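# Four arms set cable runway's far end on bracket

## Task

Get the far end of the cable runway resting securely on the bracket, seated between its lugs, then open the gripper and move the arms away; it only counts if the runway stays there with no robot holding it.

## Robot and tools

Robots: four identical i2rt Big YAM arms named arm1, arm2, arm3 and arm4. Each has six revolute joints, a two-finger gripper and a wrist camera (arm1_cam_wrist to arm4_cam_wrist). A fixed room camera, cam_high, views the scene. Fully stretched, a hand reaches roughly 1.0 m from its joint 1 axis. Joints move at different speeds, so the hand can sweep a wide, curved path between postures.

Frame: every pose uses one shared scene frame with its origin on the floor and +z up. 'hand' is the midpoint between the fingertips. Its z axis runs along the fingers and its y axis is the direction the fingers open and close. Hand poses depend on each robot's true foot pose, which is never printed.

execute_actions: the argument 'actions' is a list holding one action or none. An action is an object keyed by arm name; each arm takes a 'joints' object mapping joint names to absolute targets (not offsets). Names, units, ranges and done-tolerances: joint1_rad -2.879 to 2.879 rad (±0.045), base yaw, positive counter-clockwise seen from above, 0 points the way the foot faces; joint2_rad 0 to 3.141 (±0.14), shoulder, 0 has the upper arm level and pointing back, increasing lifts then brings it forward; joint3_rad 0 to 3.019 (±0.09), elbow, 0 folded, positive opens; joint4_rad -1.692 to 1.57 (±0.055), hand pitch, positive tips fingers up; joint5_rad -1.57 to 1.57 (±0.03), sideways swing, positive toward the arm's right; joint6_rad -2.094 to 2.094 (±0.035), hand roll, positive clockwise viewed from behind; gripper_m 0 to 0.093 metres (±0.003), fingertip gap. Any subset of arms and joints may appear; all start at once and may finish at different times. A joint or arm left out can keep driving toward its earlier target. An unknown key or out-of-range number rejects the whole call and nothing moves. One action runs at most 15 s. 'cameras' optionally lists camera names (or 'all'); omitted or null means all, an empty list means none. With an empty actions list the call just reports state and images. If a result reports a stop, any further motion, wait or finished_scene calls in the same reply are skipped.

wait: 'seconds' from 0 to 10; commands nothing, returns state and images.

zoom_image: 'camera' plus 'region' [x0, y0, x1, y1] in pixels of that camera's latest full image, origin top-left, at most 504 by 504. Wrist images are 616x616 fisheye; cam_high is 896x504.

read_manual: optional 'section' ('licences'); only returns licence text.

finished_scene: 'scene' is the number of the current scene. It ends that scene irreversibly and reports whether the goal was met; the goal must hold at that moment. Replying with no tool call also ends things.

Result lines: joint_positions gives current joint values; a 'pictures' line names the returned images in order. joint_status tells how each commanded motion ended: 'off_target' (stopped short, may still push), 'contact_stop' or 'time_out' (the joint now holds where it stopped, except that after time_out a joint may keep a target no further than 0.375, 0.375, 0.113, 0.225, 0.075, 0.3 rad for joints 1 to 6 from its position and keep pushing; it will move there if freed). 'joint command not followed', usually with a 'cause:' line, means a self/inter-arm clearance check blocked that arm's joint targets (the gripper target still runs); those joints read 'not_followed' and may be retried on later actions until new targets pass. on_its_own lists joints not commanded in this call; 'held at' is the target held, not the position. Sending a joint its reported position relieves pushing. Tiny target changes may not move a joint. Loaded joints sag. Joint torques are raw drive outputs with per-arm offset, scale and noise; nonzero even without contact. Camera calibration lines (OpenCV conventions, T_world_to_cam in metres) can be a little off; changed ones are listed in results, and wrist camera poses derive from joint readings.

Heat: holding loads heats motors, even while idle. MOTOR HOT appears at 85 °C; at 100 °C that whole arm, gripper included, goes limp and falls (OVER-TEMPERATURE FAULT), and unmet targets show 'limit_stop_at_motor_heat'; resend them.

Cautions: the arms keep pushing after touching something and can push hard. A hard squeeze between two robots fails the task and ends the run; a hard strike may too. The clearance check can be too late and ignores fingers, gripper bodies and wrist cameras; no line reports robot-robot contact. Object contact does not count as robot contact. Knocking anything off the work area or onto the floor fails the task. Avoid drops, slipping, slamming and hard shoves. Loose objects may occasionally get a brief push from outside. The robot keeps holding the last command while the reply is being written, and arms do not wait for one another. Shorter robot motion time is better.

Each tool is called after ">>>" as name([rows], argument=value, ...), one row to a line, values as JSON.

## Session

>>> execute_actions(actions=[])

Scene clock: 0.00 s.
Joint torques (N m, as the arm reports them, + toward a larger angle): no reading
arm1.joint_positions: joint1_rad=+0.084 joint2_rad=+0.516 joint3_rad=+1.393 joint4_rad=-1.536 joint5_rad=+0.219 joint6_rad=+0.349 gripper_m=+0.095
arm1.joint_status: not commanded
arm1.hand: x=-0.9522 y=-0.3243 z=+1.3701 quat_wxyz=(-0.338, +0.453, -0.769, -0.298) (m; scene frame)
arm2.joint_positions: joint1_rad=+0.336 joint2_rad=+0.497 joint3_rad=+1.443 joint4_rad=-1.248 joint5_rad=+0.034 joint6_rad=+0.468 gripper_m=+0.094
arm2.joint_status: not commanded
arm2.hand: x=-0.2604 y=+0.3481 z=+1.4283 quat_wxyz=(-0.541, -0.627, -0.503, +0.249) (m; scene frame)
arm3.joint_positions: joint1_rad=-0.094 joint2_rad=+0.624 joint3_rad=+1.403 joint4_rad=-1.536 joint5_rad=-0.067 joint6_rad=+0.291 gripper_m=+0.095
arm3.joint_status: not commanded
arm3.hand: x=+0.5960 y=-0.3357 z=+1.3497 quat_wxyz=(-0.204, +0.579, -0.713, -0.339) (m; scene frame)
arm4.joint_positions: joint1_rad=+0.475 joint2_rad=+0.571 joint3_rad=+1.422 joint4_rad=-1.465 joint5_rad=+0.287 joint6_rad=-0.443 gripper_m=+0.094
arm4.joint_status: not commanded
arm4.hand: x=+1.2763 y=+0.3158 z=+1.3375 quat_wxyz=(-0.259, -0.308, -0.825, +0.397) (m; scene frame)
pictures: arm1_cam_wrist, arm2_cam_wrist, arm3_cam_wrist, arm4_cam_wrist, cam_high
camera_calibration (this result's frames):
arm1_cam_wrist: T_world_to_cam=[[0.896615, -0.417593, -0.147298, 0.920977], [-0.442807, -0.846766, -0.294804, -0.284187], [-0.00161864, 0.32955, -0.944137, 1.51896], [0, 0, 0, 1]] pos_world=[-0.949144, -0.356621, 1.48599]
arm2_cam_wrist: T_world_to_cam=[[-0.898821, -0.0862929, -0.429738, 0.406283], [0.174447, 0.829008, -0.531332, 0.521021], [0.402107, -0.552539, -0.730076, 1.46661], [0, 0, 0, 1]] pos_world=[-0.315451, 0.41349, 1.52217]
arm3_cam_wrist: T_world_to_cam=[[0.964602, -0.0990103, -0.244418, -0.276271], [-0.141173, -0.976726, -0.161482, -0.0223643], [-0.222741, 0.190271, -0.956129, 1.60725], [0, 0, 0, 1]] pos_world=[0.621335, -0.355011, 1.4656]
arm4_cam_wrist: T_world_to_cam=[[-0.709387, -0.506179, 0.490461, 0.410126], [-0.663668, 0.714008, -0.223018, 0.927207], [-0.237306, -0.483709, -0.842444, 1.70415], [0, 0, 0, 1]] pos_world=[1.3107, 0.369876, 1.44128]
Images, in order (width x height): arm1_cam_wrist 616x616, arm2_cam_wrist 616x616, arm3_cam_wrist 616x616, arm4_cam_wrist 616x616, cam_high 896x504.

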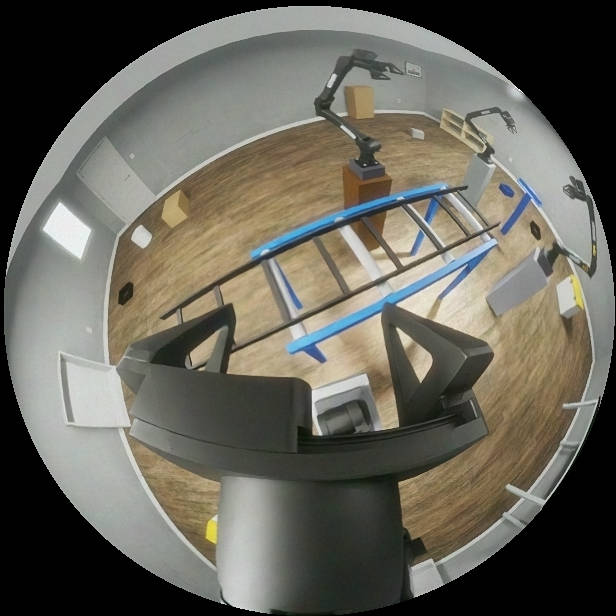

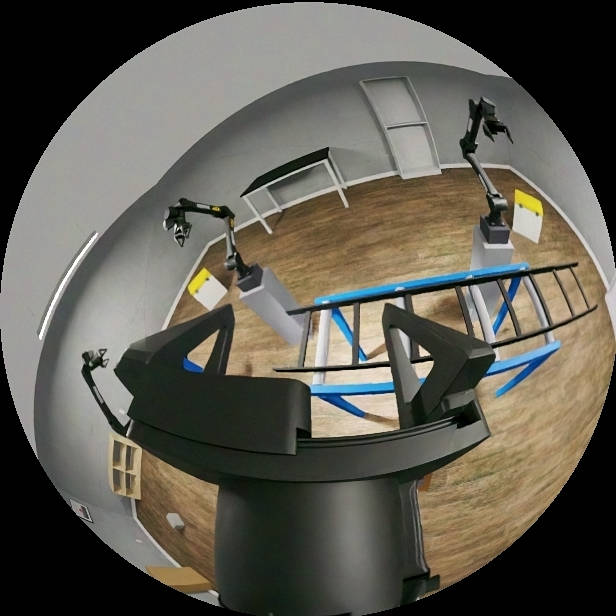

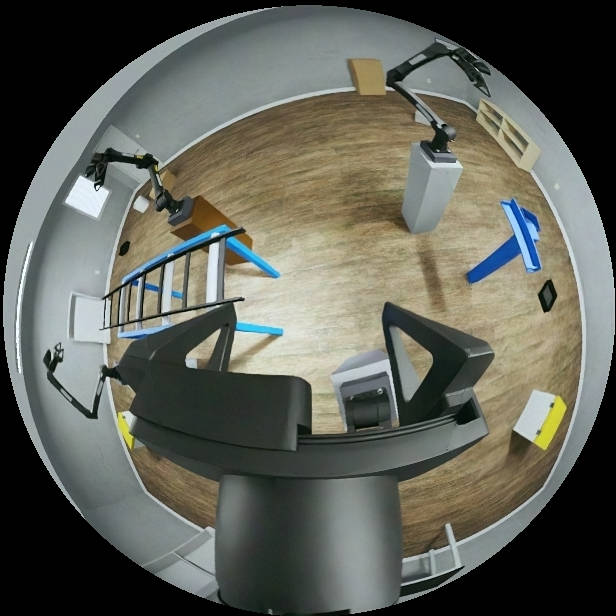

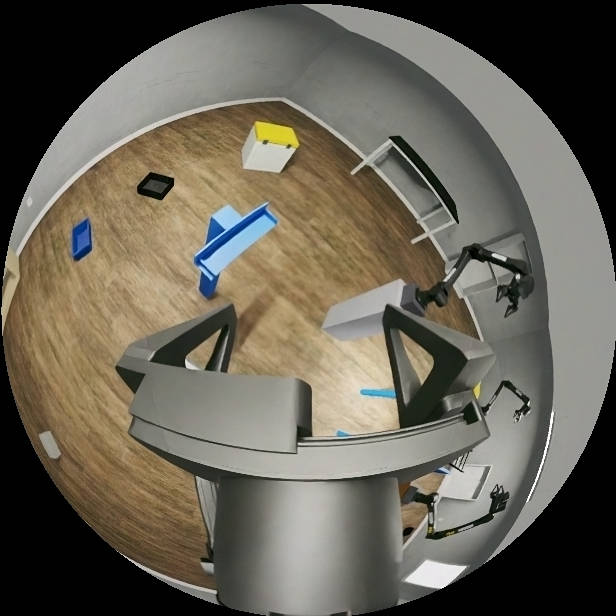

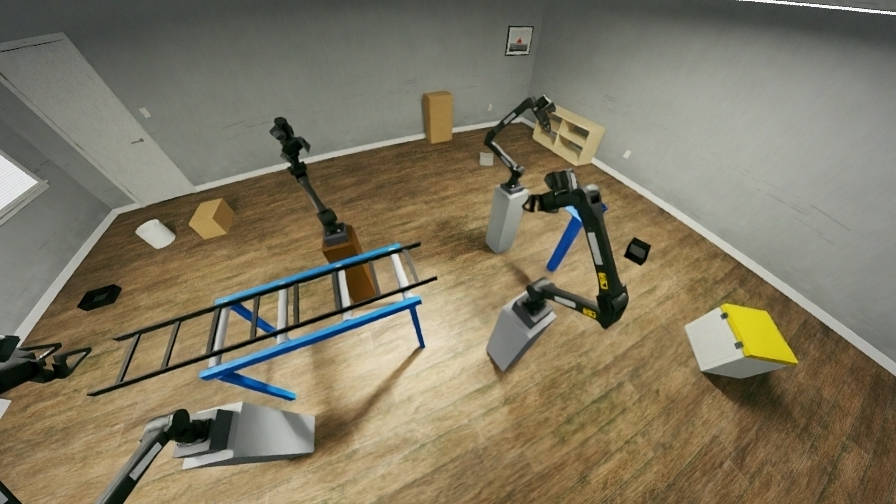

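>>> execute_actions([
  {"arm3":{"joints":{"joint1_rad":0.69,"joint2_rad":2.34,"joint3_rad":2.125,"joint4_rad":-1.31,"joint5_rad":0,"joint6_rad":0.835,"gripper_m":0.05}},"arm4":{"joints":{"joint1_rad":-0.12,"joint2_rad":1.651,"joint3_rad":1.78,"joint4_rad":-1.69,"joint5_rad":0,"joint6_rad":-0.03,"gripper_m":0.08}}},
], cameras=["arm3_cam_wrist","arm4_cam_wrist"])

Scene clock: 15.23 s.
Joint torques (N m, as the arm reports them, + toward a larger angle): arm1=[-2.25  4.59 10.5   1.32  0.15 -0.07] | arm2=[-1.5   4.07  8.02  2.21 -0.02 -0.06] | arm3=[ -0.95 -27.72  12.71   0.37   0.13   0.14] | arm4=[ -1.55 -15.6   10.22   0.11  -0.01   0.07]
arm1.joint_positions: joint1_rad=+0.084 joint2_rad=+0.516 joint3_rad=+1.393 joint4_rad=-1.536 joint5_rad=+0.219 joint6_rad=+0.349 gripper_m=+0.095
arm1.joint_status: not commanded
arm1.hand: x=-0.9522 y=-0.3243 z=+1.3701 quat_wxyz=(-0.338, +0.453, -0.769, -0.298) (m; scene frame)
arm2.joint_positions: joint1_rad=+0.336 joint2_rad=+0.497 joint3_rad=+1.443 joint4_rad=-1.248 joint5_rad=+0.034 joint6_rad=+0.468 gripper_m=+0.094
arm2.joint_status: not commanded
arm2.hand: x=-0.2604 y=+0.3481 z=+1.4283 quat_wxyz=(-0.541, -0.627, -0.503, +0.249) (m; scene frame)
arm3.joint_positions: joint1_rad=+0.695 joint2_rad=+2.337 joint3_rad=+2.100 joint4_rad=-1.311 joint5_rad=+0.000 joint6_rad=+0.824 gripper_m=+0.050
arm3.joint_status: all done
arm3.hand: x=+0.0906 y=-0.0665 z=+0.8612 quat_wxyz=(-0.001, +0.713, -0.701, -0.009) (m; scene frame)
arm4.joint_positions: joint1_rad=-0.116 joint2_rad=+1.647 joint3_rad=+1.755 joint4_rad=-1.681 joint5_rad=+0.002 joint6_rad=-0.042 gripper_m=+0.080
arm4.joint_status: all done
arm4.hand: x=+1.2046 y=+0.0025 z=+1.0935 quat_wxyz=(+0.000, -0.702, -0.712, -0.001) (m; scene frame)
pictures: arm3_cam_wrist, arm4_cam_wrist
camera_calibration (this result's frames):
arm3_cam_wrist: T_world_to_cam=[[0.999708, 0.021543, -0.0109154, -0.0777841], [0.0239373, -0.82398, 0.566113, -0.541004], [0.00320164, -0.566209, -0.824256, 0.792075], [0, 0, 0, 1]] pos_world=[0.0881757, 0.00437877, 0.958292]
arm4_cam_wrist: T_world_to_cam=[[-0.999719, -0.0185177, -0.0148052, 1.22137], [-0.0236723, 0.814194, 0.58011, -0.600454], [0.00131196, 0.580298, -0.814403, 1.00934], [0, 0, 0, 1]] pos_world=[1.20549, -0.0742156, 1.18842]
Images, in order (width x height): arm3_cam_wrist 616x616, arm4_cam_wrist 616x616.

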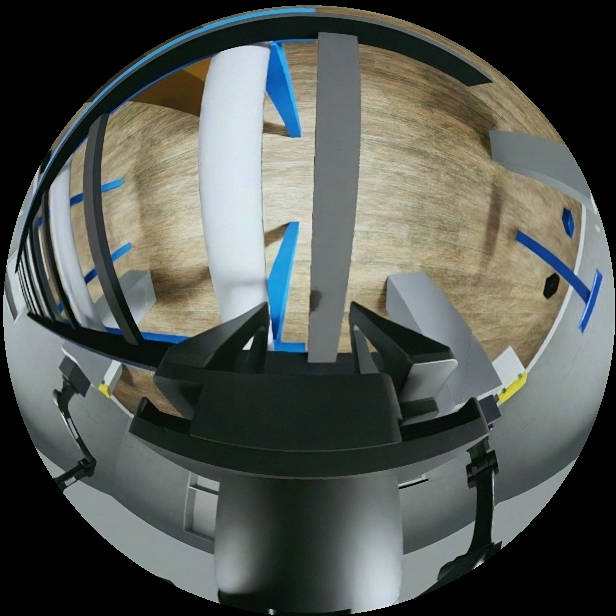

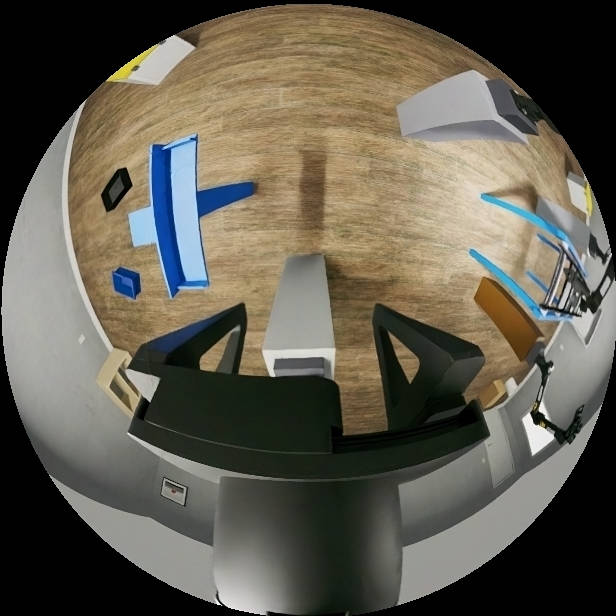

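>>> execute_actions([
  {"arm3":{"joints":{"joint3_rad":1.975,"joint4_rad":-1.195,"joint6_rad":0.86}}},
], cameras=["arm3_cam_wrist","arm4_cam_wrist"])

>>> zoom_image(camera="arm4_cam_wrist", region=[100, 130, 280, 310])

Scene clock: 23.47 s.
Joint torques (N m, as the arm reports them, + toward a larger angle): arm1=[-2.24  4.55 10.47  1.34  0.16 -0.08] | arm2=[-1.5   4.12  8.03  2.21 -0.01 -0.06] | arm3=[ -0.77 -27.07  10.31   0.76   0.13   0.14] | arm4=[ -1.42 -15.73  10.3    0.06  -0.01   0.08]
arm1.joint_positions: joint1_rad=+0.084 joint2_rad=+0.516 joint3_rad=+1.393 joint4_rad=-1.536 joint5_rad=+0.219 joint6_rad=+0.349 gripper_m=+0.095
arm1.joint_status: not commanded
arm1.hand: x=-0.9522 y=-0.3243 z=+1.3701 quat_wxyz=(-0.338, +0.453, -0.769, -0.298) (m; scene frame)
arm2.joint_positions: joint1_rad=+0.336 joint2_rad=+0.497 joint3_rad=+1.443 joint4_rad=-1.248 joint5_rad=+0.034 joint6_rad=+0.468 gripper_m=+0.094
arm2.joint_status: not commanded
arm2.hand: x=-0.2604 y=+0.3481 z=+1.4283 quat_wxyz=(-0.541, -0.627, -0.503, +0.249) (m; scene frame)
arm3.joint_positions: joint1_rad=+0.695 joint2_rad=+2.334 joint3_rad=+1.969 joint4_rad=-1.209 joint5_rad=+0.000 joint6_rad=+0.848 gripper_m=+0.050
arm3.joint_status: all done
arm3.hand: x=+0.1070 y=-0.0810 z=+0.8152 quat_wxyz=(-0.001, +0.705, -0.709, +0.004) (m; scene frame)
arm4.joint_positions: joint1_rad=-0.116 joint2_rad=+1.647 joint3_rad=+1.755 joint4_rad=-1.681 joint5_rad=+0.002 joint6_rad=-0.042 gripper_m=+0.080
arm4.joint_status: not commanded
arm4.hand: x=+1.2046 y=+0.0025 z=+1.0935 quat_wxyz=(+0.000, -0.702, -0.712, -0.001) (m; scene frame)
pictures: arm3_cam_wrist, arm4_cam_wrist
camera_calibration (this result's frames):
arm3_cam_wrist: T_world_to_cam=[[0.999957, -0.00333011, 0.00870287, -0.112415], [-0.00776627, -0.813945, 0.580891, -0.535168], [0.00514922, -0.580933, -0.813935, 0.736068], [0, 0, 0, 1]] pos_world=[0.104464, -0.00836503, 0.910964]
arm4_cam_wrist: T_world_to_cam=[[-0.999719, -0.0185177, -0.0148052, 1.22137], [-0.0236723, 0.814194, 0.58011, -0.600454], [0.00131196, 0.580298, -0.814403, 1.00934], [0, 0, 0, 1]] pos_world=[1.20549, -0.0742156, 1.18842]
Images, in order (width x height): arm3_cam_wrist 616x616, arm4_cam_wrist 616x616.

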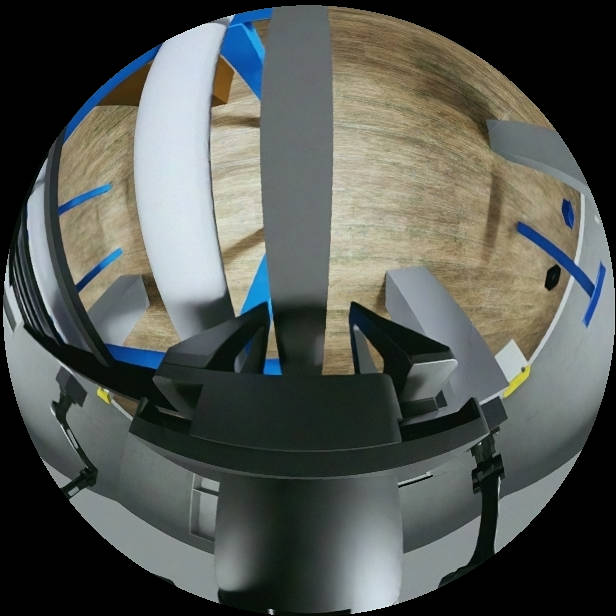

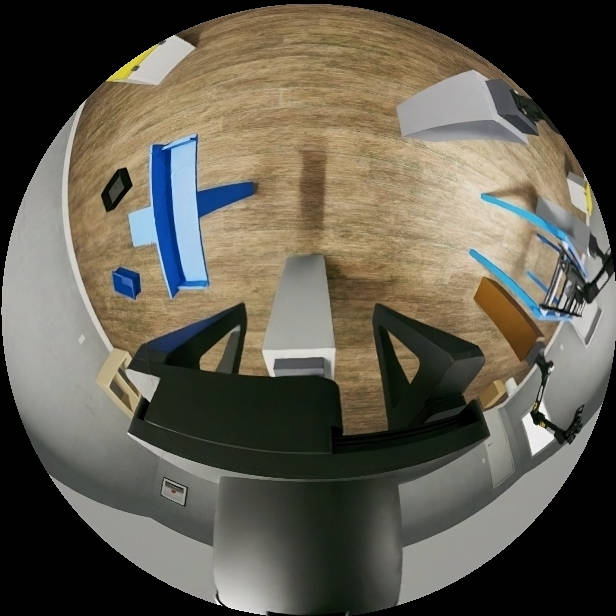

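Region (100, 130, 280, 310) of arm4_cam_wrist's 616x616 image, scaled by 2.800, with more detail than that image has.

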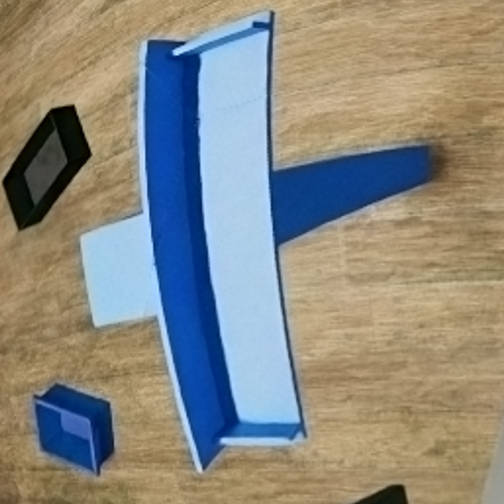

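>>> execute_actions([
  {"arm3":{"joints":{"gripper_m":0.0}},"arm4":{"joints":{"joint1_rad":-0.86,"joint2_rad":1.4,"joint3_rad":1.5,"joint4_rad":-1.67,"joint6_rad":-0.77}}},
], cameras=[])

>>> execute_actions([
  {"arm3":{"joints":{"joint1_rad":0.46,"joint2_rad":1.99,"joint3_rad":1.42,"joint4_rad":-0.97,"joint6_rad":0.60}}},
], cameras=[])

>>> execute_actions([
  {"arm3":{"joints":{"joint1_rad":0.147,"joint2_rad":1.81,"joint3_rad":1.14,"joint4_rad":-0.867,"joint6_rad":0.30}}},
], cameras=[])

>>> execute_actions([
  {"arm3":{"joints":{"joint1_rad":-0.43,"joint6_rad":-0.28}}},
], cameras=["arm3_cam_wrist","cam_high"])

Scene clock: 43.03 s.
Joint torques (N m, as the arm reports them, + toward a larger angle): arm1=[-2.16  4.55 10.46  1.37  0.16 -0.08] | arm2=[-1.51  4.08  8.03  2.21 -0.01 -0.06] | arm3=[ -0.82 -26.53  10.37   0.34   0.35   0.13] | arm4=[ -1.34 -10.17   8.54   0.54  -0.05  -0.22]
arm1.joint_positions: joint1_rad=+0.084 joint2_rad=+0.516 joint3_rad=+1.393 joint4_rad=-1.536 joint5_rad=+0.219 joint6_rad=+0.349 gripper_m=+0.095
arm1.joint_status: not commanded
arm1.hand: x=-0.9522 y=-0.3243 z=+1.3701 quat_wxyz=(-0.338, +0.453, -0.769, -0.298) (m; scene frame)
arm2.joint_positions: joint1_rad=+0.336 joint2_rad=+0.497 joint3_rad=+1.443 joint4_rad=-1.248 joint5_rad=+0.034 joint6_rad=+0.468 gripper_m=+0.094
arm2.joint_status: not commanded
arm2.hand: x=-0.2604 y=+0.3481 z=+1.4283 quat_wxyz=(-0.541, -0.627, -0.503, +0.249) (m; scene frame)
arm3.joint_positions: joint1_rad=+0.697 joint2_rad=+2.334 joint3_rad=+1.969 joint4_rad=-1.197 joint5_rad=-0.005 joint6_rad=+0.851 gripper_m=+0.025
arm3.joint_status: gripper_m off_target (ended at +0.025, target +0.000)
arm3.hand: x=+0.1035 y=-0.0805 z=+0.8152 quat_wxyz=(+0.002, +0.704, -0.710, -0.002) (m; scene frame)
arm4.joint_positions: joint1_rad=-0.856 joint2_rad=+1.388 joint3_rad=+1.500 joint4_rad=-1.673 joint5_rad=+0.001 joint6_rad=-0.757 gripper_m=+0.080
arm4.joint_status: all done
arm4.hand: x=+0.9396 y=+0.2113 z=+1.1064 quat_wxyz=(-0.001, -0.711, -0.704, +0.004) (m; scene frame)
pictures: none
No camera images: the call's "cameras" was empty. Leave "cameras" out to get every camera's image.

Scene clock: 44.90 s.
Joint torques (N m, as the arm reports them, + toward a larger angle): arm1=[-2.24  4.42 10.49  1.34  0.16 -0.07] | arm2=[-1.55  4.05  8.03  2.22 -0.01 -0.06] | arm3=[  0.91 -23.2   12.48  -0.26  -0.29   0.01] | arm4=[ -1.49 -10.27   8.48   0.53  -0.06  -0.19]
arm1.joint_positions: joint1_rad=+0.084 joint2_rad=+0.516 joint3_rad=+1.393 joint4_rad=-1.536 joint5_rad=+0.219 joint6_rad=+0.349 gripper_m=+0.095
arm1.joint_status: not commanded
arm1.hand: x=-0.9522 y=-0.3243 z=+1.3701 quat_wxyz=(-0.338, +0.453, -0.769, -0.298) (m; scene frame)
arm2.joint_positions: joint1_rad=+0.336 joint2_rad=+0.497 joint3_rad=+1.443 joint4_rad=-1.248 joint5_rad=+0.034 joint6_rad=+0.468 gripper_m=+0.094
arm2.joint_status: not commanded
arm2.hand: x=-0.2604 y=+0.3481 z=+1.4283 quat_wxyz=(-0.541, -0.627, -0.503, +0.249) (m; scene frame)
arm3.joint_positions: joint1_rad=+0.444 joint2_rad=+2.016 joint3_rad=+1.373 joint4_rad=-0.956 joint5_rad=+0.009 joint6_rad=+0.605 gripper_m=+0.025
arm3.joint_status: all done
arm3.hand: x=+0.3184 y=-0.0862 z=+0.8097 quat_wxyz=(-0.003, +0.702, -0.712, +0.017) (m; scene frame)
arm4.joint_positions: joint1_rad=-0.856 joint2_rad=+1.388 joint3_rad=+1.500 joint4_rad=-1.673 joint5_rad=+0.001 joint6_rad=-0.758 gripper_m=+0.080
arm4.joint_status: not commanded
arm4.hand: x=+0.9396 y=+0.2113 z=+1.1064 quat_wxyz=(-0.001, -0.710, -0.704, +0.004) (m; scene frame)
pictures: none
No camera images: the call's "cameras" was empty. Leave "cameras" out to get every camera's image.

Scene clock: 46.87 s.
Joint torques (N m, as the arm reports them, + toward a larger angle): arm1=[-2.04  4.6  10.54  1.35  0.15 -0.07] | arm2=[-1.58  4.12  8.03  2.22 -0.01 -0.06] | arm3=[ -0.65 -22.3   10.79  -0.49  -0.27  -0.09] | arm4=[ -1.51 -10.17   8.52   0.54  -0.04  -0.2 ]
arm1.joint_positions: joint1_rad=+0.084 joint2_rad=+0.516 joint3_rad=+1.393 joint4_rad=-1.536 joint5_rad=+0.219 joint6_rad=+0.349 gripper_m=+0.095
arm1.joint_status: not commanded
arm1.hand: x=-0.9522 y=-0.3243 z=+1.3701 quat_wxyz=(-0.338, +0.453, -0.769, -0.298) (m; scene frame)
arm2.joint_positions: joint1_rad=+0.336 joint2_rad=+0.497 joint3_rad=+1.443 joint4_rad=-1.248 joint5_rad=+0.034 joint6_rad=+0.468 gripper_m=+0.094
arm2.joint_status: not commanded
arm2.hand: x=-0.2604 y=+0.3481 z=+1.4283 quat_wxyz=(-0.541, -0.627, -0.503, +0.249) (m; scene frame)
arm3.joint_positions: joint1_rad=+0.151 joint2_rad=+1.864 joint3_rad=+1.103 joint4_rad=-0.847 joint5_rad=+0.008 joint6_rad=+0.318 gripper_m=+0.025
arm3.joint_status: all done
arm3.hand: x=+0.4859 y=-0.0961 z=+0.8065 quat_wxyz=(+0.004, +0.700, -0.714, +0.021) (m; scene frame)
arm4.joint_positions: joint1_rad=-0.856 joint2_rad=+1.388 joint3_rad=+1.500 joint4_rad=-1.673 joint5_rad=+0.001 joint6_rad=-0.758 gripper_m=+0.080
arm4.joint_status: not commanded
arm4.hand: x=+0.9396 y=+0.2113 z=+1.1064 quat_wxyz=(-0.001, -0.710, -0.704, +0.004) (m; scene frame)
pictures: none
No camera images: the call's "cameras" was empty. Leave "cameras" out to get every camera's image.

Scene clock: 49.13 s.
Joint torques (N m, as the arm reports them, + toward a larger angle): arm1=[-2.28  4.49 10.49  1.34  0.16 -0.08] | arm2=[-1.57  4.07  8.04  2.21 -0.01 -0.06] | arm3=[ -1.57 -22.31  10.94   0.14  -0.35  -0.15] | arm4=[ -1.56 -10.33   8.5    0.57  -0.05  -0.2 ]
arm1.joint_positions: joint1_rad=+0.084 joint2_rad=+0.516 joint3_rad=+1.393 joint4_rad=-1.536 joint5_rad=+0.219 joint6_rad=+0.349 gripper_m=+0.095
arm1.joint_status: not commanded
arm1.hand: x=-0.9522 y=-0.3243 z=+1.3701 quat_wxyz=(-0.338, +0.453, -0.769, -0.298) (m; scene frame)
arm2.joint_positions: joint1_rad=+0.336 joint2_rad=+0.497 joint3_rad=+1.443 joint4_rad=-1.248 joint5_rad=+0.034 joint6_rad=+0.468 gripper_m=+0.094
arm2.joint_status: not commanded
arm2.hand: x=-0.2604 y=+0.3481 z=+1.4283 quat_wxyz=(-0.541, -0.627, -0.503, +0.249) (m; scene frame)
arm3.joint_positions: joint1_rad=-0.414 joint2_rad=+1.865 joint3_rad=+1.101 joint4_rad=-0.866 joint5_rad=+0.009 joint6_rad=-0.255 gripper_m=+0.025
arm3.joint_status: all done
arm3.hand: x=+0.7430 y=-0.0987 z=+0.8071 quat_wxyz=(+0.022, +0.702, -0.711, +0.020) (m; scene frame)
arm4.joint_positions: joint1_rad=-0.856 joint2_rad=+1.388 joint3_rad=+1.500 joint4_rad=-1.673 joint5_rad=+0.001 joint6_rad=-0.758 gripper_m=+0.080
arm4.joint_status: not commanded
arm4.hand: x=+0.9396 y=+0.2113 z=+1.1064 quat_wxyz=(-0.001, -0.710, -0.704, +0.004) (m; scene frame)
pictures: arm3_cam_wrist, cam_high
camera_calibration (this result's frames):
arm3_cam_wrist: T_world_to_cam=[[0.99996, -0.00894915, -0.000837898, -0.741259], [-0.00645661, -0.780032, 0.625706, -0.573669], [-0.00625312, -0.625675, -0.780058, 0.692597], [0, 0, 0, 1]] pos_world=[0.741856, -0.0207726, 0.898593]
Images, in order (width x height): arm3_cam_wrist 616x616, cam_high 896x504.

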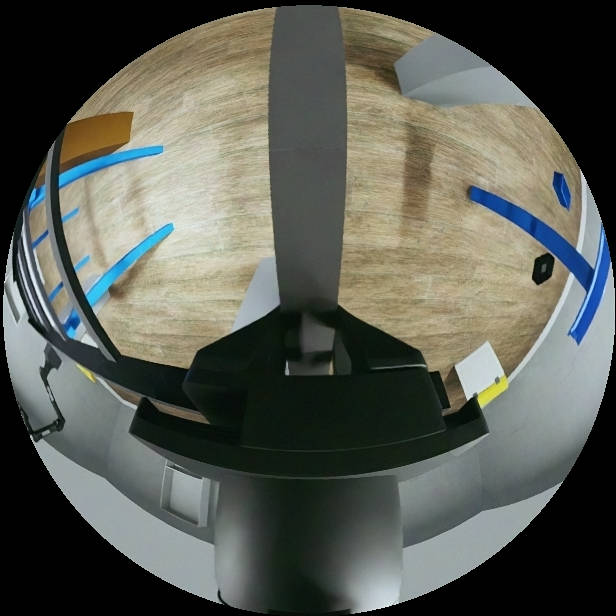

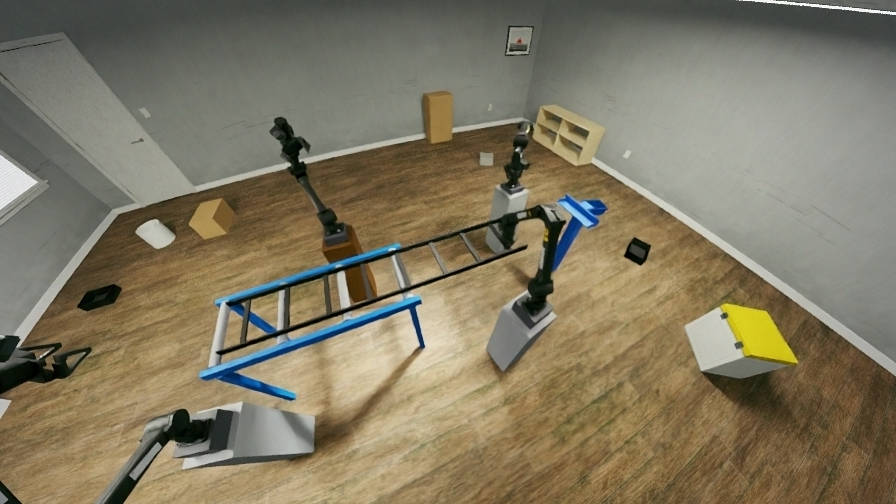

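>>> execute_actions([
  {"arm3":{"joints":{"joint1_rad":-0.86,"joint2_rad":2.05,"joint3_rad":1.54,"joint4_rad":-1.026,"joint6_rad":-0.70}}},
], cameras=[])

>>> execute_actions([
  {"arm3":{"joints":{"joint1_rad":-1.03,"joint2_rad":2.225,"joint3_rad":2.025,"joint4_rad":-1.24,"joint6_rad":-0.87}},"arm4":{"joints":{"joint1_rad":-0.69,"joint2_rad":1.741,"joint3_rad":1.449,"joint4_rad":-1.27,"joint6_rad":-0.585}}},
], cameras=["arm4_cam_wrist","cam_high"])

Scene clock: 59.33 s.
Joint torques (N m, as the arm reports them, + toward a larger angle): arm1=[-2.08  4.43 10.51  1.35  0.14 -0.07] | arm2=[-1.58  4.07  8.02  2.2  -0.01 -0.06] | arm3=[ -1.33 -26.42  12.23  -0.16  -0.24   0.02] | arm4=[ -1.36 -10.44   8.53   0.54  -0.05  -0.19]
arm1.joint_positions: joint1_rad=+0.084 joint2_rad=+0.516 joint3_rad=+1.393 joint4_rad=-1.536 joint5_rad=+0.219 joint6_rad=+0.349 gripper_m=+0.095
arm1.joint_status: not commanded
arm1.hand: x=-0.9522 y=-0.3243 z=+1.3701 quat_wxyz=(-0.338, +0.453, -0.769, -0.298) (m; scene frame)
arm2.joint_positions: joint1_rad=+0.336 joint2_rad=+0.497 joint3_rad=+1.443 joint4_rad=-1.248 joint5_rad=+0.034 joint6_rad=+0.468 gripper_m=+0.094
arm2.joint_status: not commanded
arm2.hand: x=-0.2604 y=+0.3481 z=+1.4283 quat_wxyz=(-0.541, -0.627, -0.503, +0.249) (m; scene frame)
arm3.joint_positions: joint1_rad=-0.840 joint2_rad=+2.092 joint3_rad=+1.500 joint4_rad=-1.014 joint5_rad=+0.006 joint6_rad=-0.697 gripper_m=+0.025
arm3.joint_status: all done
arm3.hand: x=+0.9905 y=-0.0969 z=+0.8106 quat_wxyz=(+0.016, +0.708, -0.706, +0.006) (m; scene frame)
arm4.joint_positions: joint1_rad=-0.856 joint2_rad=+1.388 joint3_rad=+1.500 joint4_rad=-1.673 joint5_rad=+0.001 joint6_rad=-0.758 gripper_m=+0.080
arm4.joint_status: not commanded
arm4.hand: x=+0.9396 y=+0.2113 z=+1.1064 quat_wxyz=(-0.001, -0.710, -0.704, +0.004) (m; scene frame)
pictures: none
No camera images: the call's "cameras" was empty. Leave "cameras" out to get every camera's image.

Scene clock: 61.17 s.
Joint torques (N m, as the arm reports them, + toward a larger angle): arm1=[-2.11  4.61 10.49  1.38  0.16 -0.06] | arm2=[-1.58  4.04  8.05  2.19 -0.01 -0.06] | arm3=[  0.52 -36.12  16.88  -0.51  -0.47   0.16] | arm4=[ -1.86 -17.25   9.29   0.74   0.     0.07]
arm1.joint_positions: joint1_rad=+0.084 joint2_rad=+0.516 joint3_rad=+1.393 joint4_rad=-1.536 joint5_rad=+0.219 joint6_rad=+0.349 gripper_m=+0.095
arm1.joint_status: not commanded
arm1.hand: x=-0.9522 y=-0.3243 z=+1.3701 quat_wxyz=(-0.338, +0.453, -0.769, -0.298) (m; scene frame)
arm2.joint_positions: joint1_rad=+0.336 joint2_rad=+0.497 joint3_rad=+1.443 joint4_rad=-1.248 joint5_rad=+0.034 joint6_rad=+0.468 gripper_m=+0.094
arm2.joint_status: not commanded
arm2.hand: x=-0.2604 y=+0.3481 z=+1.4283 quat_wxyz=(-0.541, -0.627, -0.503, +0.249) (m; scene frame)
arm3.joint_positions: joint1_rad=-1.039 joint2_rad=+2.326 joint3_rad=+1.948 joint4_rad=-1.217 joint5_rad=+0.010 joint6_rad=-0.884 gripper_m=+0.025
arm3.joint_status: all done
arm3.hand: x=+1.1508 y=-0.1153 z=+0.8178 quat_wxyz=(+0.012, +0.704, -0.710, +0.006) (m; scene frame)
arm4.joint_positions: joint1_rad=-0.681 joint2_rad=+1.742 joint3_rad=+1.432 joint4_rad=-1.281 joint5_rad=+0.000 joint6_rad=-0.597 gripper_m=+0.080
arm4.joint_status: all done
arm4.hand: x=+0.9334 y=+0.0755 z=+0.9240 quat_wxyz=(+0.001, -0.705, -0.709, -0.011) (m; scene frame)
pictures: arm4_cam_wrist, cam_high
camera_calibration (this result's frames):
arm4_cam_wrist: T_world_to_cam=[[-0.999579, -0.00830733, -0.0278086, 0.960216], [-0.0231755, 0.805246, 0.592487, -0.579253], [0.0174708, 0.592882, -0.8051, 0.804615], [0, 0, 0, 1]] pos_world=[0.93233, -0.00262352, 1.0177]
Images, in order (width x height): arm4_cam_wrist 616x616, cam_high 896x504.

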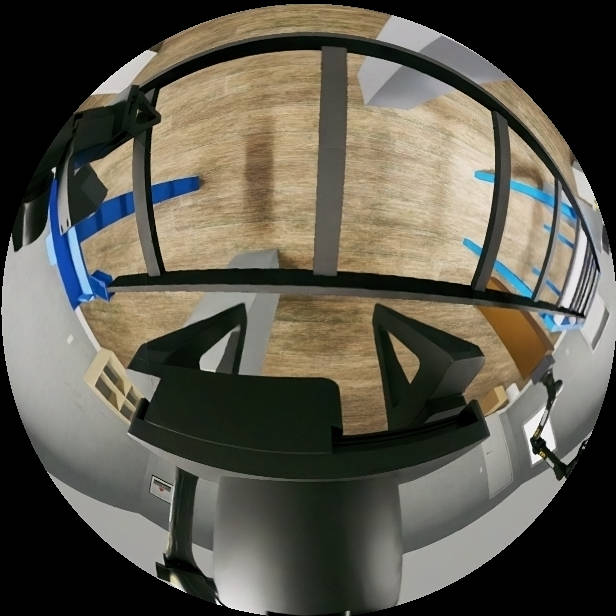

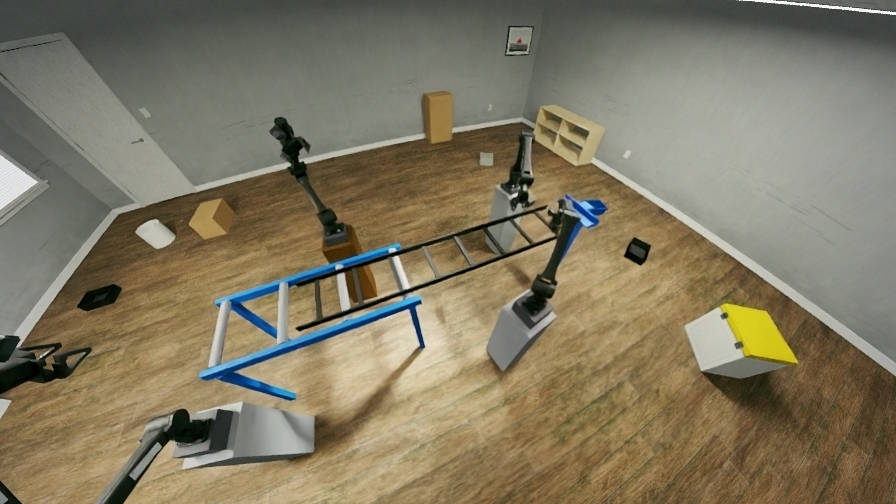

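>>> execute_actions([
  {"arm4":{"joints":{"joint1_rad":-0.62,"joint2_rad":2.045,"joint3_rad":1.552,"joint4_rad":-1.047,"joint6_rad":-0.50}}},
], cameras=["arm4_cam_wrist"])

Scene clock: 67.50 s.
Joint torques (N m, as the arm reports them, + toward a larger angle): arm1=[-2.18  4.66 10.49  1.33  0.15 -0.08] | arm2=[-1.56  4.11  8.02  2.2  -0.01 -0.06] | arm3=[  0.38 -36.22  16.73  -0.63  -0.47   0.16] | arm4=[ -0.83 -22.05   8.66   0.75   0.02   0.07]
arm1.joint_positions: joint1_rad=+0.084 joint2_rad=+0.516 joint3_rad=+1.393 joint4_rad=-1.536 joint5_rad=+0.219 joint6_rad=+0.349 gripper_m=+0.095
arm1.joint_status: not commanded
arm1.hand: x=-0.9522 y=-0.3243 z=+1.3701 quat_wxyz=(-0.338, +0.453, -0.769, -0.298) (m; scene frame)
arm2.joint_positions: joint1_rad=+0.336 joint2_rad=+0.497 joint3_rad=+1.443 joint4_rad=-1.248 joint5_rad=+0.034 joint6_rad=+0.468 gripper_m=+0.094
arm2.joint_status: not commanded
arm2.hand: x=-0.2604 y=+0.3481 z=+1.4283 quat_wxyz=(-0.541, -0.627, -0.503, +0.249) (m; scene frame)
arm3.joint_positions: joint1_rad=-1.039 joint2_rad=+2.326 joint3_rad=+1.948 joint4_rad=-1.217 joint5_rad=+0.010 joint6_rad=-0.884 gripper_m=+0.025
arm3.joint_status: not commanded
arm3.hand: x=+1.1508 y=-0.1153 z=+0.8178 quat_wxyz=(+0.012, +0.704, -0.710, +0.006) (m; scene frame)
arm4.joint_positions: joint1_rad=-0.622 joint2_rad=+2.048 joint3_rad=+1.535 joint4_rad=-1.058 joint5_rad=+0.000 joint6_rad=-0.512 gripper_m=+0.080
arm4.joint_status: all done
arm4.hand: x=+0.9202 y=-0.0068 z=+0.7962 quat_wxyz=(-0.001, -0.715, -0.700, -0.001) (m; scene frame)
pictures: arm4_cam_wrist
camera_calibration (this result's frames):
arm4_cam_wrist: T_world_to_cam=[[-0.999709, 0.0177047, -0.0163701, 0.933953], [0.004952, 0.815165, 0.579207, -0.452768], [0.023599, 0.578958, -0.815016, 0.752893], [0, 0, 0, 1]] pos_world=[0.918156, -0.0833476, 0.891155]
Images, in order (width x height): arm4_cam_wrist 616x616.

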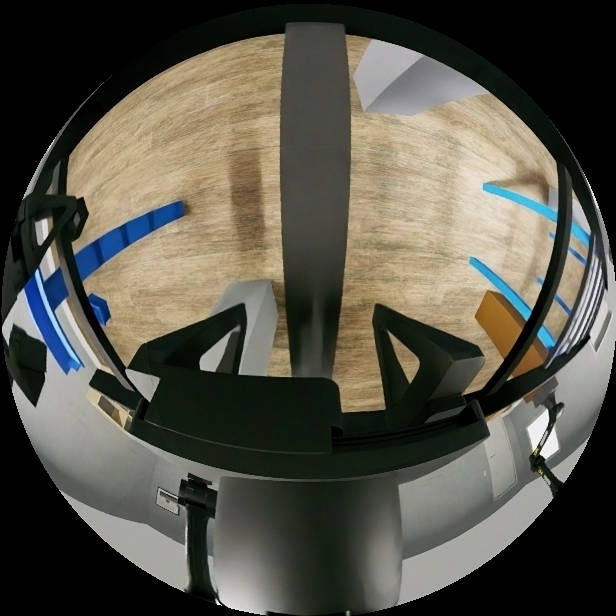

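>>> execute_actions([
  {"arm4":{"joints":{"gripper_m":0.0}}},
], cameras=[])

>>> execute_actions([
  {"arm4":{"joints":{"joint2_rad":1.90,"joint3_rad":1.615,"joint4_rad":-1.08}}},
], cameras=[])

>>> execute_actions([
  {"arm3":{"joints":{"gripper_m":0.07}}},
], cameras=["arm3_cam_wrist"])

Scene clock: 76.43 s.
Joint torques (N m, as the arm reports them, + toward a larger angle): arm1=[-2.09  4.41 10.5   1.38  0.16 -0.07] | arm2=[-1.6   4.06  8.02  2.21 -0.01 -0.06] | arm3=[  0.42 -36.51  16.72  -0.59  -0.49   0.16] | arm4=[ -0.86 -21.81   8.65   0.65  -0.16   0.05]
arm1.joint_positions: joint1_rad=+0.084 joint2_rad=+0.516 joint3_rad=+1.393 joint4_rad=-1.536 joint5_rad=+0.219 joint6_rad=+0.349 gripper_m=+0.095
arm1.joint_status: not commanded
arm1.hand: x=-0.9522 y=-0.3243 z=+1.3701 quat_wxyz=(-0.338, +0.453, -0.769, -0.298) (m; scene frame)
arm2.joint_positions: joint1_rad=+0.336 joint2_rad=+0.497 joint3_rad=+1.443 joint4_rad=-1.248 joint5_rad=+0.034 joint6_rad=+0.468 gripper_m=+0.094
arm2.joint_status: not commanded
arm2.hand: x=-0.2604 y=+0.3481 z=+1.4283 quat_wxyz=(-0.541, -0.627, -0.503, +0.249) (m; scene frame)
arm3.joint_positions: joint1_rad=-1.039 joint2_rad=+2.326 joint3_rad=+1.948 joint4_rad=-1.217 joint5_rad=+0.010 joint6_rad=-0.884 gripper_m=+0.025
arm3.joint_status: not commanded
arm3.hand: x=+1.1508 y=-0.1153 z=+0.8178 quat_wxyz=(+0.012, +0.704, -0.710, +0.006) (m; scene frame)
arm4.joint_positions: joint1_rad=-0.622 joint2_rad=+2.048 joint3_rad=+1.535 joint4_rad=-1.054 joint5_rad=+0.005 joint6_rad=-0.511 gripper_m=+0.025
arm4.joint_status: gripper_m off_target (ended at +0.025, target +0.000)
arm4.hand: x=+0.9191 y=-0.0072 z=+0.7964 quat_wxyz=(+0.000, -0.715, -0.699, +0.001) (m; scene frame)
pictures: none
No camera images: the call's "cameras" was empty. Leave "cameras" out to get every camera's image.

Scene clock: 78.37 s.
Joint torques (N m, as the arm reports them, + toward a larger angle): arm1=[-2.13  4.37 10.46  1.36  0.14 -0.07] | arm2=[-1.56  4.05  8.02  2.21 -0.01 -0.06] | arm3=[  0.3  -36.19  16.76  -0.63  -0.48   0.16] | arm4=[ -1.   -33.42  13.05  -0.31  -0.15   0.05]
arm1.joint_positions: joint1_rad=+0.084 joint2_rad=+0.516 joint3_rad=+1.393 joint4_rad=-1.536 joint5_rad=+0.219 joint6_rad=+0.349 gripper_m=+0.095
arm1.joint_status: not commanded
arm1.hand: x=-0.9522 y=-0.3243 z=+1.3701 quat_wxyz=(-0.338, +0.453, -0.769, -0.298) (m; scene frame)
arm2.joint_positions: joint1_rad=+0.336 joint2_rad=+0.497 joint3_rad=+1.443 joint4_rad=-1.248 joint5_rad=+0.034 joint6_rad=+0.468 gripper_m=+0.094
arm2.joint_status: not commanded
arm2.hand: x=-0.2604 y=+0.3481 z=+1.4283 quat_wxyz=(-0.541, -0.627, -0.503, +0.249) (m; scene frame)
arm3.joint_positions: joint1_rad=-1.039 joint2_rad=+2.326 joint3_rad=+1.948 joint4_rad=-1.217 joint5_rad=+0.010 joint6_rad=-0.884 gripper_m=+0.025
arm3.joint_status: not commanded
arm3.hand: x=+1.1508 y=-0.1153 z=+0.8178 quat_wxyz=(+0.012, +0.704, -0.710, +0.006) (m; scene frame)
arm4.joint_positions: joint1_rad=-0.622 joint2_rad=+2.041 joint3_rad=+1.537 joint4_rad=-1.059 joint5_rad=+0.004 joint6_rad=-0.511 gripper_m=+0.025
arm4.joint_status: joint2_rad time_out (moved -0.007 of -0.148); the others done
arm4.on_its_own: joint2_rad reads +2.041 and still pushes toward +1.900 since a time_out
arm4.hand: x=+0.9188 y=-0.0078 z=+0.8008 quat_wxyz=(+0.000, -0.715, -0.699, +0.003) (m; scene frame)
pictures: none
No camera images: the call's "cameras" was empty. Leave "cameras" out to get every camera's image.

not run: a stop came earlier in this reply.

>>> execute_actions([
  {"arm3":{"joints":{"gripper_m":0.07}}},
], cameras=["arm3_cam_wrist"])

Scene clock: 83.47 s.
Joint torques (N m, as the arm reports them, + toward a larger angle): arm1=[-1.98  4.35 10.47  1.36  0.15 -0.08] | arm2=[-1.54  4.06  8.04  2.21 -0.01 -0.06] | arm3=[  0.34 -24.27  13.19   0.03  -0.17   0.15] | arm4=[ -0.74 -33.55  13.06  -0.24  -0.09   0.07]
arm1.joint_positions: joint1_rad=+0.084 joint2_rad=+0.516 joint3_rad=+1.393 joint4_rad=-1.536 joint5_rad=+0.219 joint6_rad=+0.349 gripper_m=+0.095
arm1.joint_status: not commanded
arm1.hand: x=-0.9522 y=-0.3243 z=+1.3701 quat_wxyz=(-0.338, +0.453, -0.769, -0.298) (m; scene frame)
arm2.joint_positions: joint1_rad=+0.336 joint2_rad=+0.497 joint3_rad=+1.443 joint4_rad=-1.248 joint5_rad=+0.034 joint6_rad=+0.468 gripper_m=+0.094
arm2.joint_status: not commanded
arm2.hand: x=-0.2604 y=+0.3481 z=+1.4283 quat_wxyz=(-0.541, -0.627, -0.503, +0.249) (m; scene frame)
arm3.joint_positions: joint1_rad=-1.039 joint2_rad=+2.210 joint3_rad=+1.999 joint4_rad=-1.227 joint5_rad=+0.003 joint6_rad=-0.882 gripper_m=+0.070
arm3.joint_status: all done
arm3.hand: x=+1.1716 y=-0.0964 z=+0.9153 quat_wxyz=(-0.067, +0.702, -0.709, +0.010) (m; scene frame)
arm4.joint_positions: joint1_rad=-0.622 joint2_rad=+2.042 joint3_rad=+1.537 joint4_rad=-1.062 joint5_rad=+0.002 joint6_rad=-0.511 gripper_m=+0.025
arm4.joint_status: not commanded
arm4.on_its_own: joint2_rad reads +2.042 and still pushes toward +1.900 since a time_out
arm4.hand: x=+0.9197 y=-0.0073 z=+0.8004 quat_wxyz=(-0.001, -0.715, -0.699, +0.001) (m; scene frame)
pictures: arm3_cam_wrist
camera_calibration (this result's frames):
arm3_cam_wrist: T_world_to_cam=[[0.993899, -0.0118903, 0.109653, -1.26405], [-0.0662824, -0.859017, 0.507639, -0.466317], [0.0881576, -0.511809, -0.854564, 0.749647], [0, 0, 0, 1]] pos_world=[1.15934, -0.0319274, 1.01595]
Images, in order (width x height): arm3_cam_wrist 616x616.

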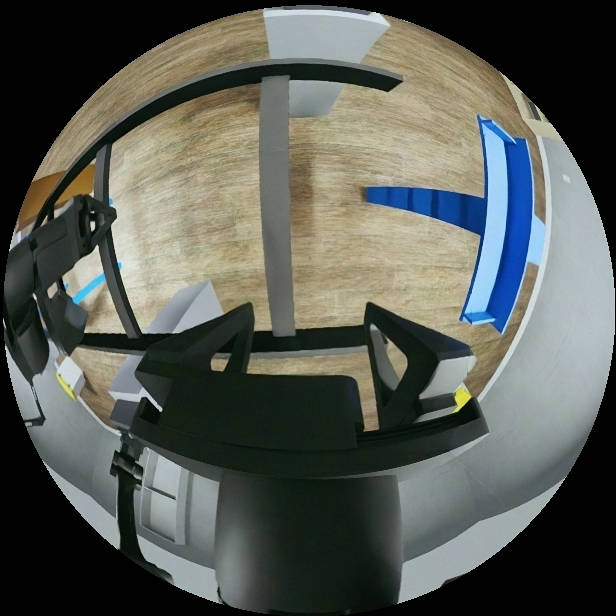

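>>> execute_actions([
  {"arm3":{"joints":{"joint1_rad":-1.27,"joint2_rad":2.1,"joint4_rad":-1.45,"joint6_rad":-1.1}},"arm4":{"joints":{"joint1_rad":-0.39,"joint2_rad":1.655,"joint3_rad":1.438,"joint4_rad":-1.03,"joint6_rad":-0.285}}},
], cameras=["arm3_cam_wrist","arm4_cam_wrist"])

>>> zoom_image(camera="arm3_cam_wrist", region=[350, 20, 550, 240])

Scene clock: 101.70 s.
Joint torques (N m, as the arm reports them, + toward a larger angle): arm1=[-2.25  4.59 10.49  1.36  0.15 -0.08] | arm2=[-1.57  4.07  8.03  2.22 -0.01 -0.06] | arm3=[ -0.33 -23.46  13.27  -0.17  -0.07  -0.04] | arm4=[ -0.23 -39.29  15.13  -0.22   0.13   0.21]
arm1.joint_positions: joint1_rad=+0.084 joint2_rad=+0.516 joint3_rad=+1.393 joint4_rad=-1.536 joint5_rad=+0.219 joint6_rad=+0.349 gripper_m=+0.095
arm1.joint_status: not commanded
arm1.hand: x=-0.9522 y=-0.3243 z=+1.3701 quat_wxyz=(-0.338, +0.453, -0.769, -0.298) (m; scene frame)
arm2.joint_positions: joint1_rad=+0.336 joint2_rad=+0.497 joint3_rad=+1.443 joint4_rad=-1.248 joint5_rad=+0.034 joint6_rad=+0.468 gripper_m=+0.094
arm2.joint_status: not commanded
arm2.hand: x=-0.2604 y=+0.3481 z=+1.4283 quat_wxyz=(-0.541, -0.627, -0.503, +0.249) (m; scene frame)
arm3.joint_positions: joint1_rad=-1.270 joint2_rad=+2.091 joint3_rad=+1.999 joint4_rad=-1.436 joint5_rad=+0.001 joint6_rad=-1.088 gripper_m=+0.070
arm3.joint_status: all done
arm3.hand: x=+1.2143 y=-0.2550 z=+0.9904 quat_wxyz=(-0.021, +0.694, -0.719, +0.009) (m; scene frame)
arm4.joint_positions: joint1_rad=-0.402 joint2_rad=+1.896 joint3_rad=+1.311 joint4_rad=-1.014 joint5_rad=-0.002 joint6_rad=-0.310 gripper_m=+0.025
arm4.joint_status: joint2_rad time_out (moved -0.146 of -0.387); joint3_rad time_out (moved -0.226 of -0.099); the others done
arm4.on_its_own: joint2_rad reads +1.896 and still pushes toward +1.655 since a time_out; joint3_rad reads +1.311 and still pushes toward +1.424 since a time_out
arm4.hand: x=+1.0602 y=+0.0065 z=+0.8054 quat_wxyz=(+0.004, -0.708, -0.706, -0.015) (m; scene frame)
pictures: arm3_cam_wrist, arm4_cam_wrist
camera_calibration (this result's frames):
arm3_cam_wrist: T_world_to_cam=[[0.99853, -0.0318894, 0.0438317, -1.26208], [-0.0510569, -0.82489, 0.562983, -0.702384], [0.0182031, -0.564394, -0.825305, 0.771481], [0, 0, 0, 1]] pos_world=[1.21032, -0.184218, 1.08746]
arm4_cam_wrist: T_world_to_cam=[[-0.999629, -0.000482384, -0.0272151, 1.08261], [-0.0167246, 0.799726, 0.600132, -0.463387], [0.0214751, 0.600365, -0.799438, 0.738995], [0, 0, 0, 1]] pos_world=[1.05858, -0.0725622, 0.898337]
Images, in order (width x height): arm3_cam_wrist 616x616, arm4_cam_wrist 616x616.

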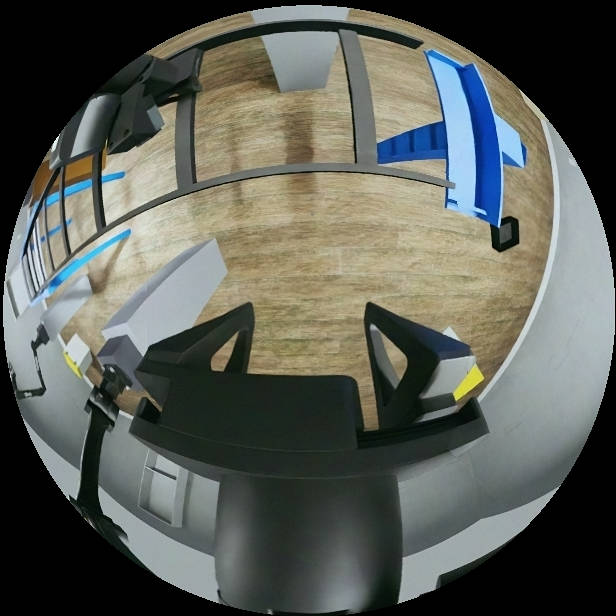

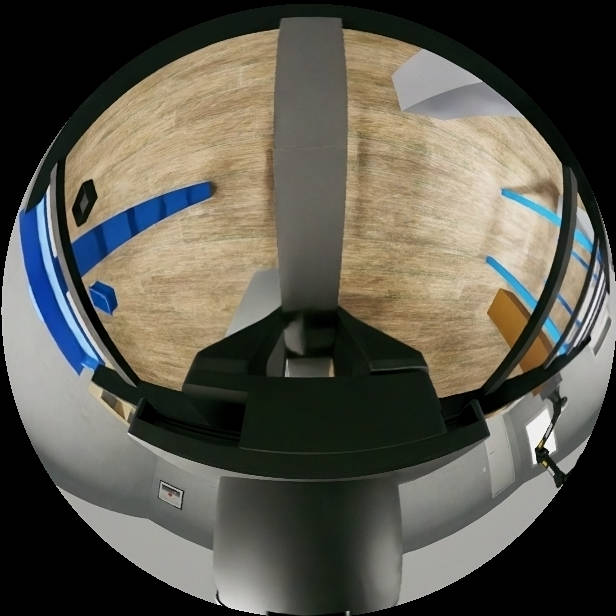

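Region (350, 20, 550, 240) of arm3_cam_wrist's 616x616 image, scaled by 2.291, with more detail than that image has; it fills the left 458 columns of this view, and the rest is white.

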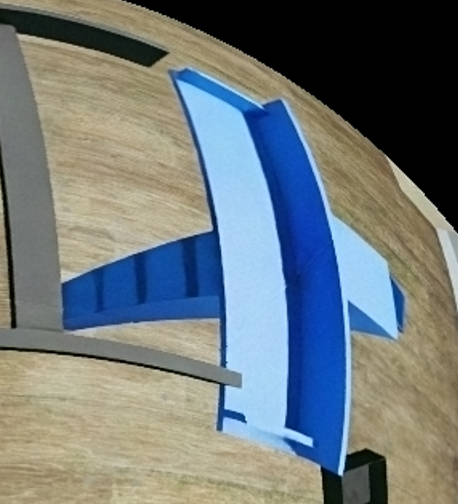

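>>> zoom_image(camera="arm4_cam_wrist", region=[10, 140, 210, 400])

Region (10, 140, 210, 400) of arm4_cam_wrist's 616x616 image, scaled by 1.938, with more detail than that image has; it fills the left 388 columns of this view, and the rest is white.

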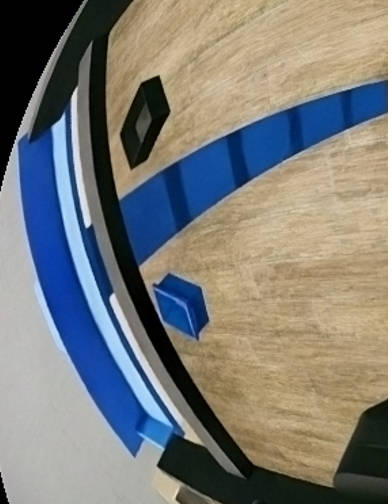

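>>> execute_actions([
  {"arm4":{"joints":{"joint1_rad":-0.24,"joint4_rad":-1.045,"joint6_rad":-0.13}}},
], cameras=["arm3_cam_wrist"])

>>> zoom_image(camera="arm3_cam_wrist", region=[350, 20, 550, 240])

Scene clock: 121.03 s.
Joint torques (N m, as the arm reports them, + toward a larger angle): arm1=[-2.21  4.46 10.49  1.36  0.16 -0.07] | arm2=[-1.53  4.09  8.02  2.21 -0.01 -0.06] | arm3=[ -0.36 -23.92  13.08  -0.17  -0.08  -0.04] | arm4=[ -2.1  -38.82  15.69  -0.15   0.1   -0.11]
arm1.joint_positions: joint1_rad=+0.084 joint2_rad=+0.516 joint3_rad=+1.393 joint4_rad=-1.536 joint5_rad=+0.219 joint6_rad=+0.349 gripper_m=+0.095
arm1.joint_status: not commanded
arm1.hand: x=-0.9522 y=-0.3243 z=+1.3701 quat_wxyz=(-0.338, +0.453, -0.769, -0.298) (m; scene frame)
arm2.joint_positions: joint1_rad=+0.336 joint2_rad=+0.497 joint3_rad=+1.443 joint4_rad=-1.248 joint5_rad=+0.034 joint6_rad=+0.468 gripper_m=+0.094
arm2.joint_status: not commanded
arm2.hand: x=-0.2604 y=+0.3481 z=+1.4283 quat_wxyz=(-0.541, -0.627, -0.503, +0.249) (m; scene frame)
arm3.joint_positions: joint1_rad=-1.270 joint2_rad=+2.091 joint3_rad=+1.999 joint4_rad=-1.436 joint5_rad=+0.001 joint6_rad=-1.088 gripper_m=+0.070
arm3.joint_status: not commanded
arm3.hand: x=+1.2143 y=-0.2550 z=+0.9904 quat_wxyz=(-0.021, +0.694, -0.719, +0.009) (m; scene frame)
arm4.joint_positions: joint1_rad=-0.226 joint2_rad=+1.896 joint3_rad=+1.303 joint4_rad=-1.032 joint5_rad=-0.002 joint6_rad=-0.126 gripper_m=+0.025
arm4.joint_status: all done
arm4.on_its_own: joint2_rad reads +1.896 and still pushes toward +1.655 since a time_out; joint3_rad reads +1.303 and still pushes toward +1.424 since a time_out
arm4.hand: x=+1.1499 y=-0.0056 z=+0.8036 quat_wxyz=(+0.014, -0.711, -0.703, -0.024) (m; scene frame)
pictures: arm3_cam_wrist
camera_calibration (this result's frames):
arm3_cam_wrist: T_world_to_cam=[[0.99853, -0.0318894, 0.0438317, -1.26208], [-0.0510569, -0.82489, 0.562983, -0.702384], [0.0182031, -0.564394, -0.825305, 0.771481], [0, 0, 0, 1]] pos_world=[1.21032, -0.184218, 1.08746]
Images, in order (width x height): arm3_cam_wrist 616x616.

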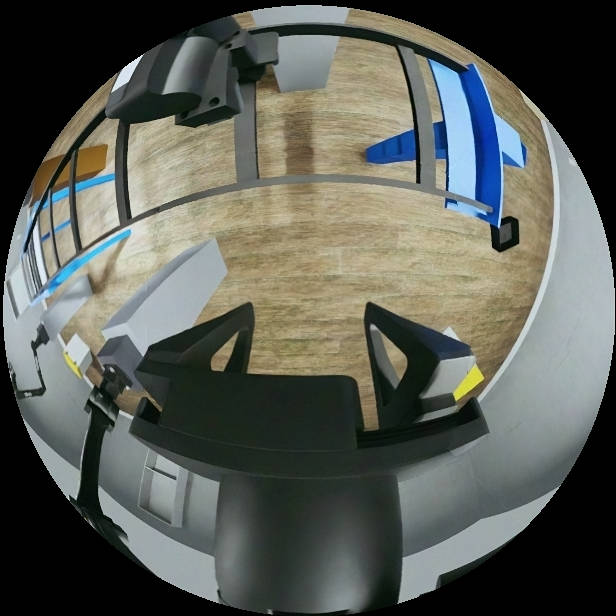

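Region (350, 20, 550, 240) of arm3_cam_wrist's 616x616 image, scaled by 2.291, with more detail than that image has; it fills the left 458 columns of this view, and the rest is white.

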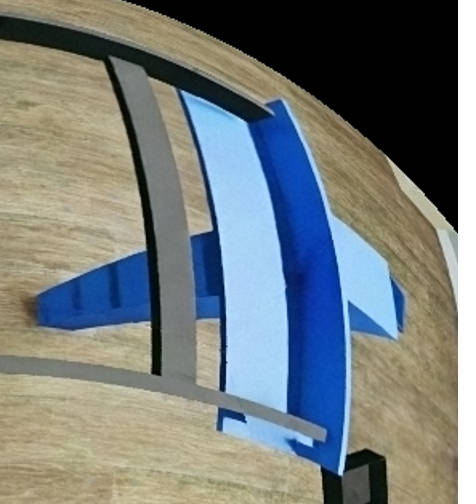

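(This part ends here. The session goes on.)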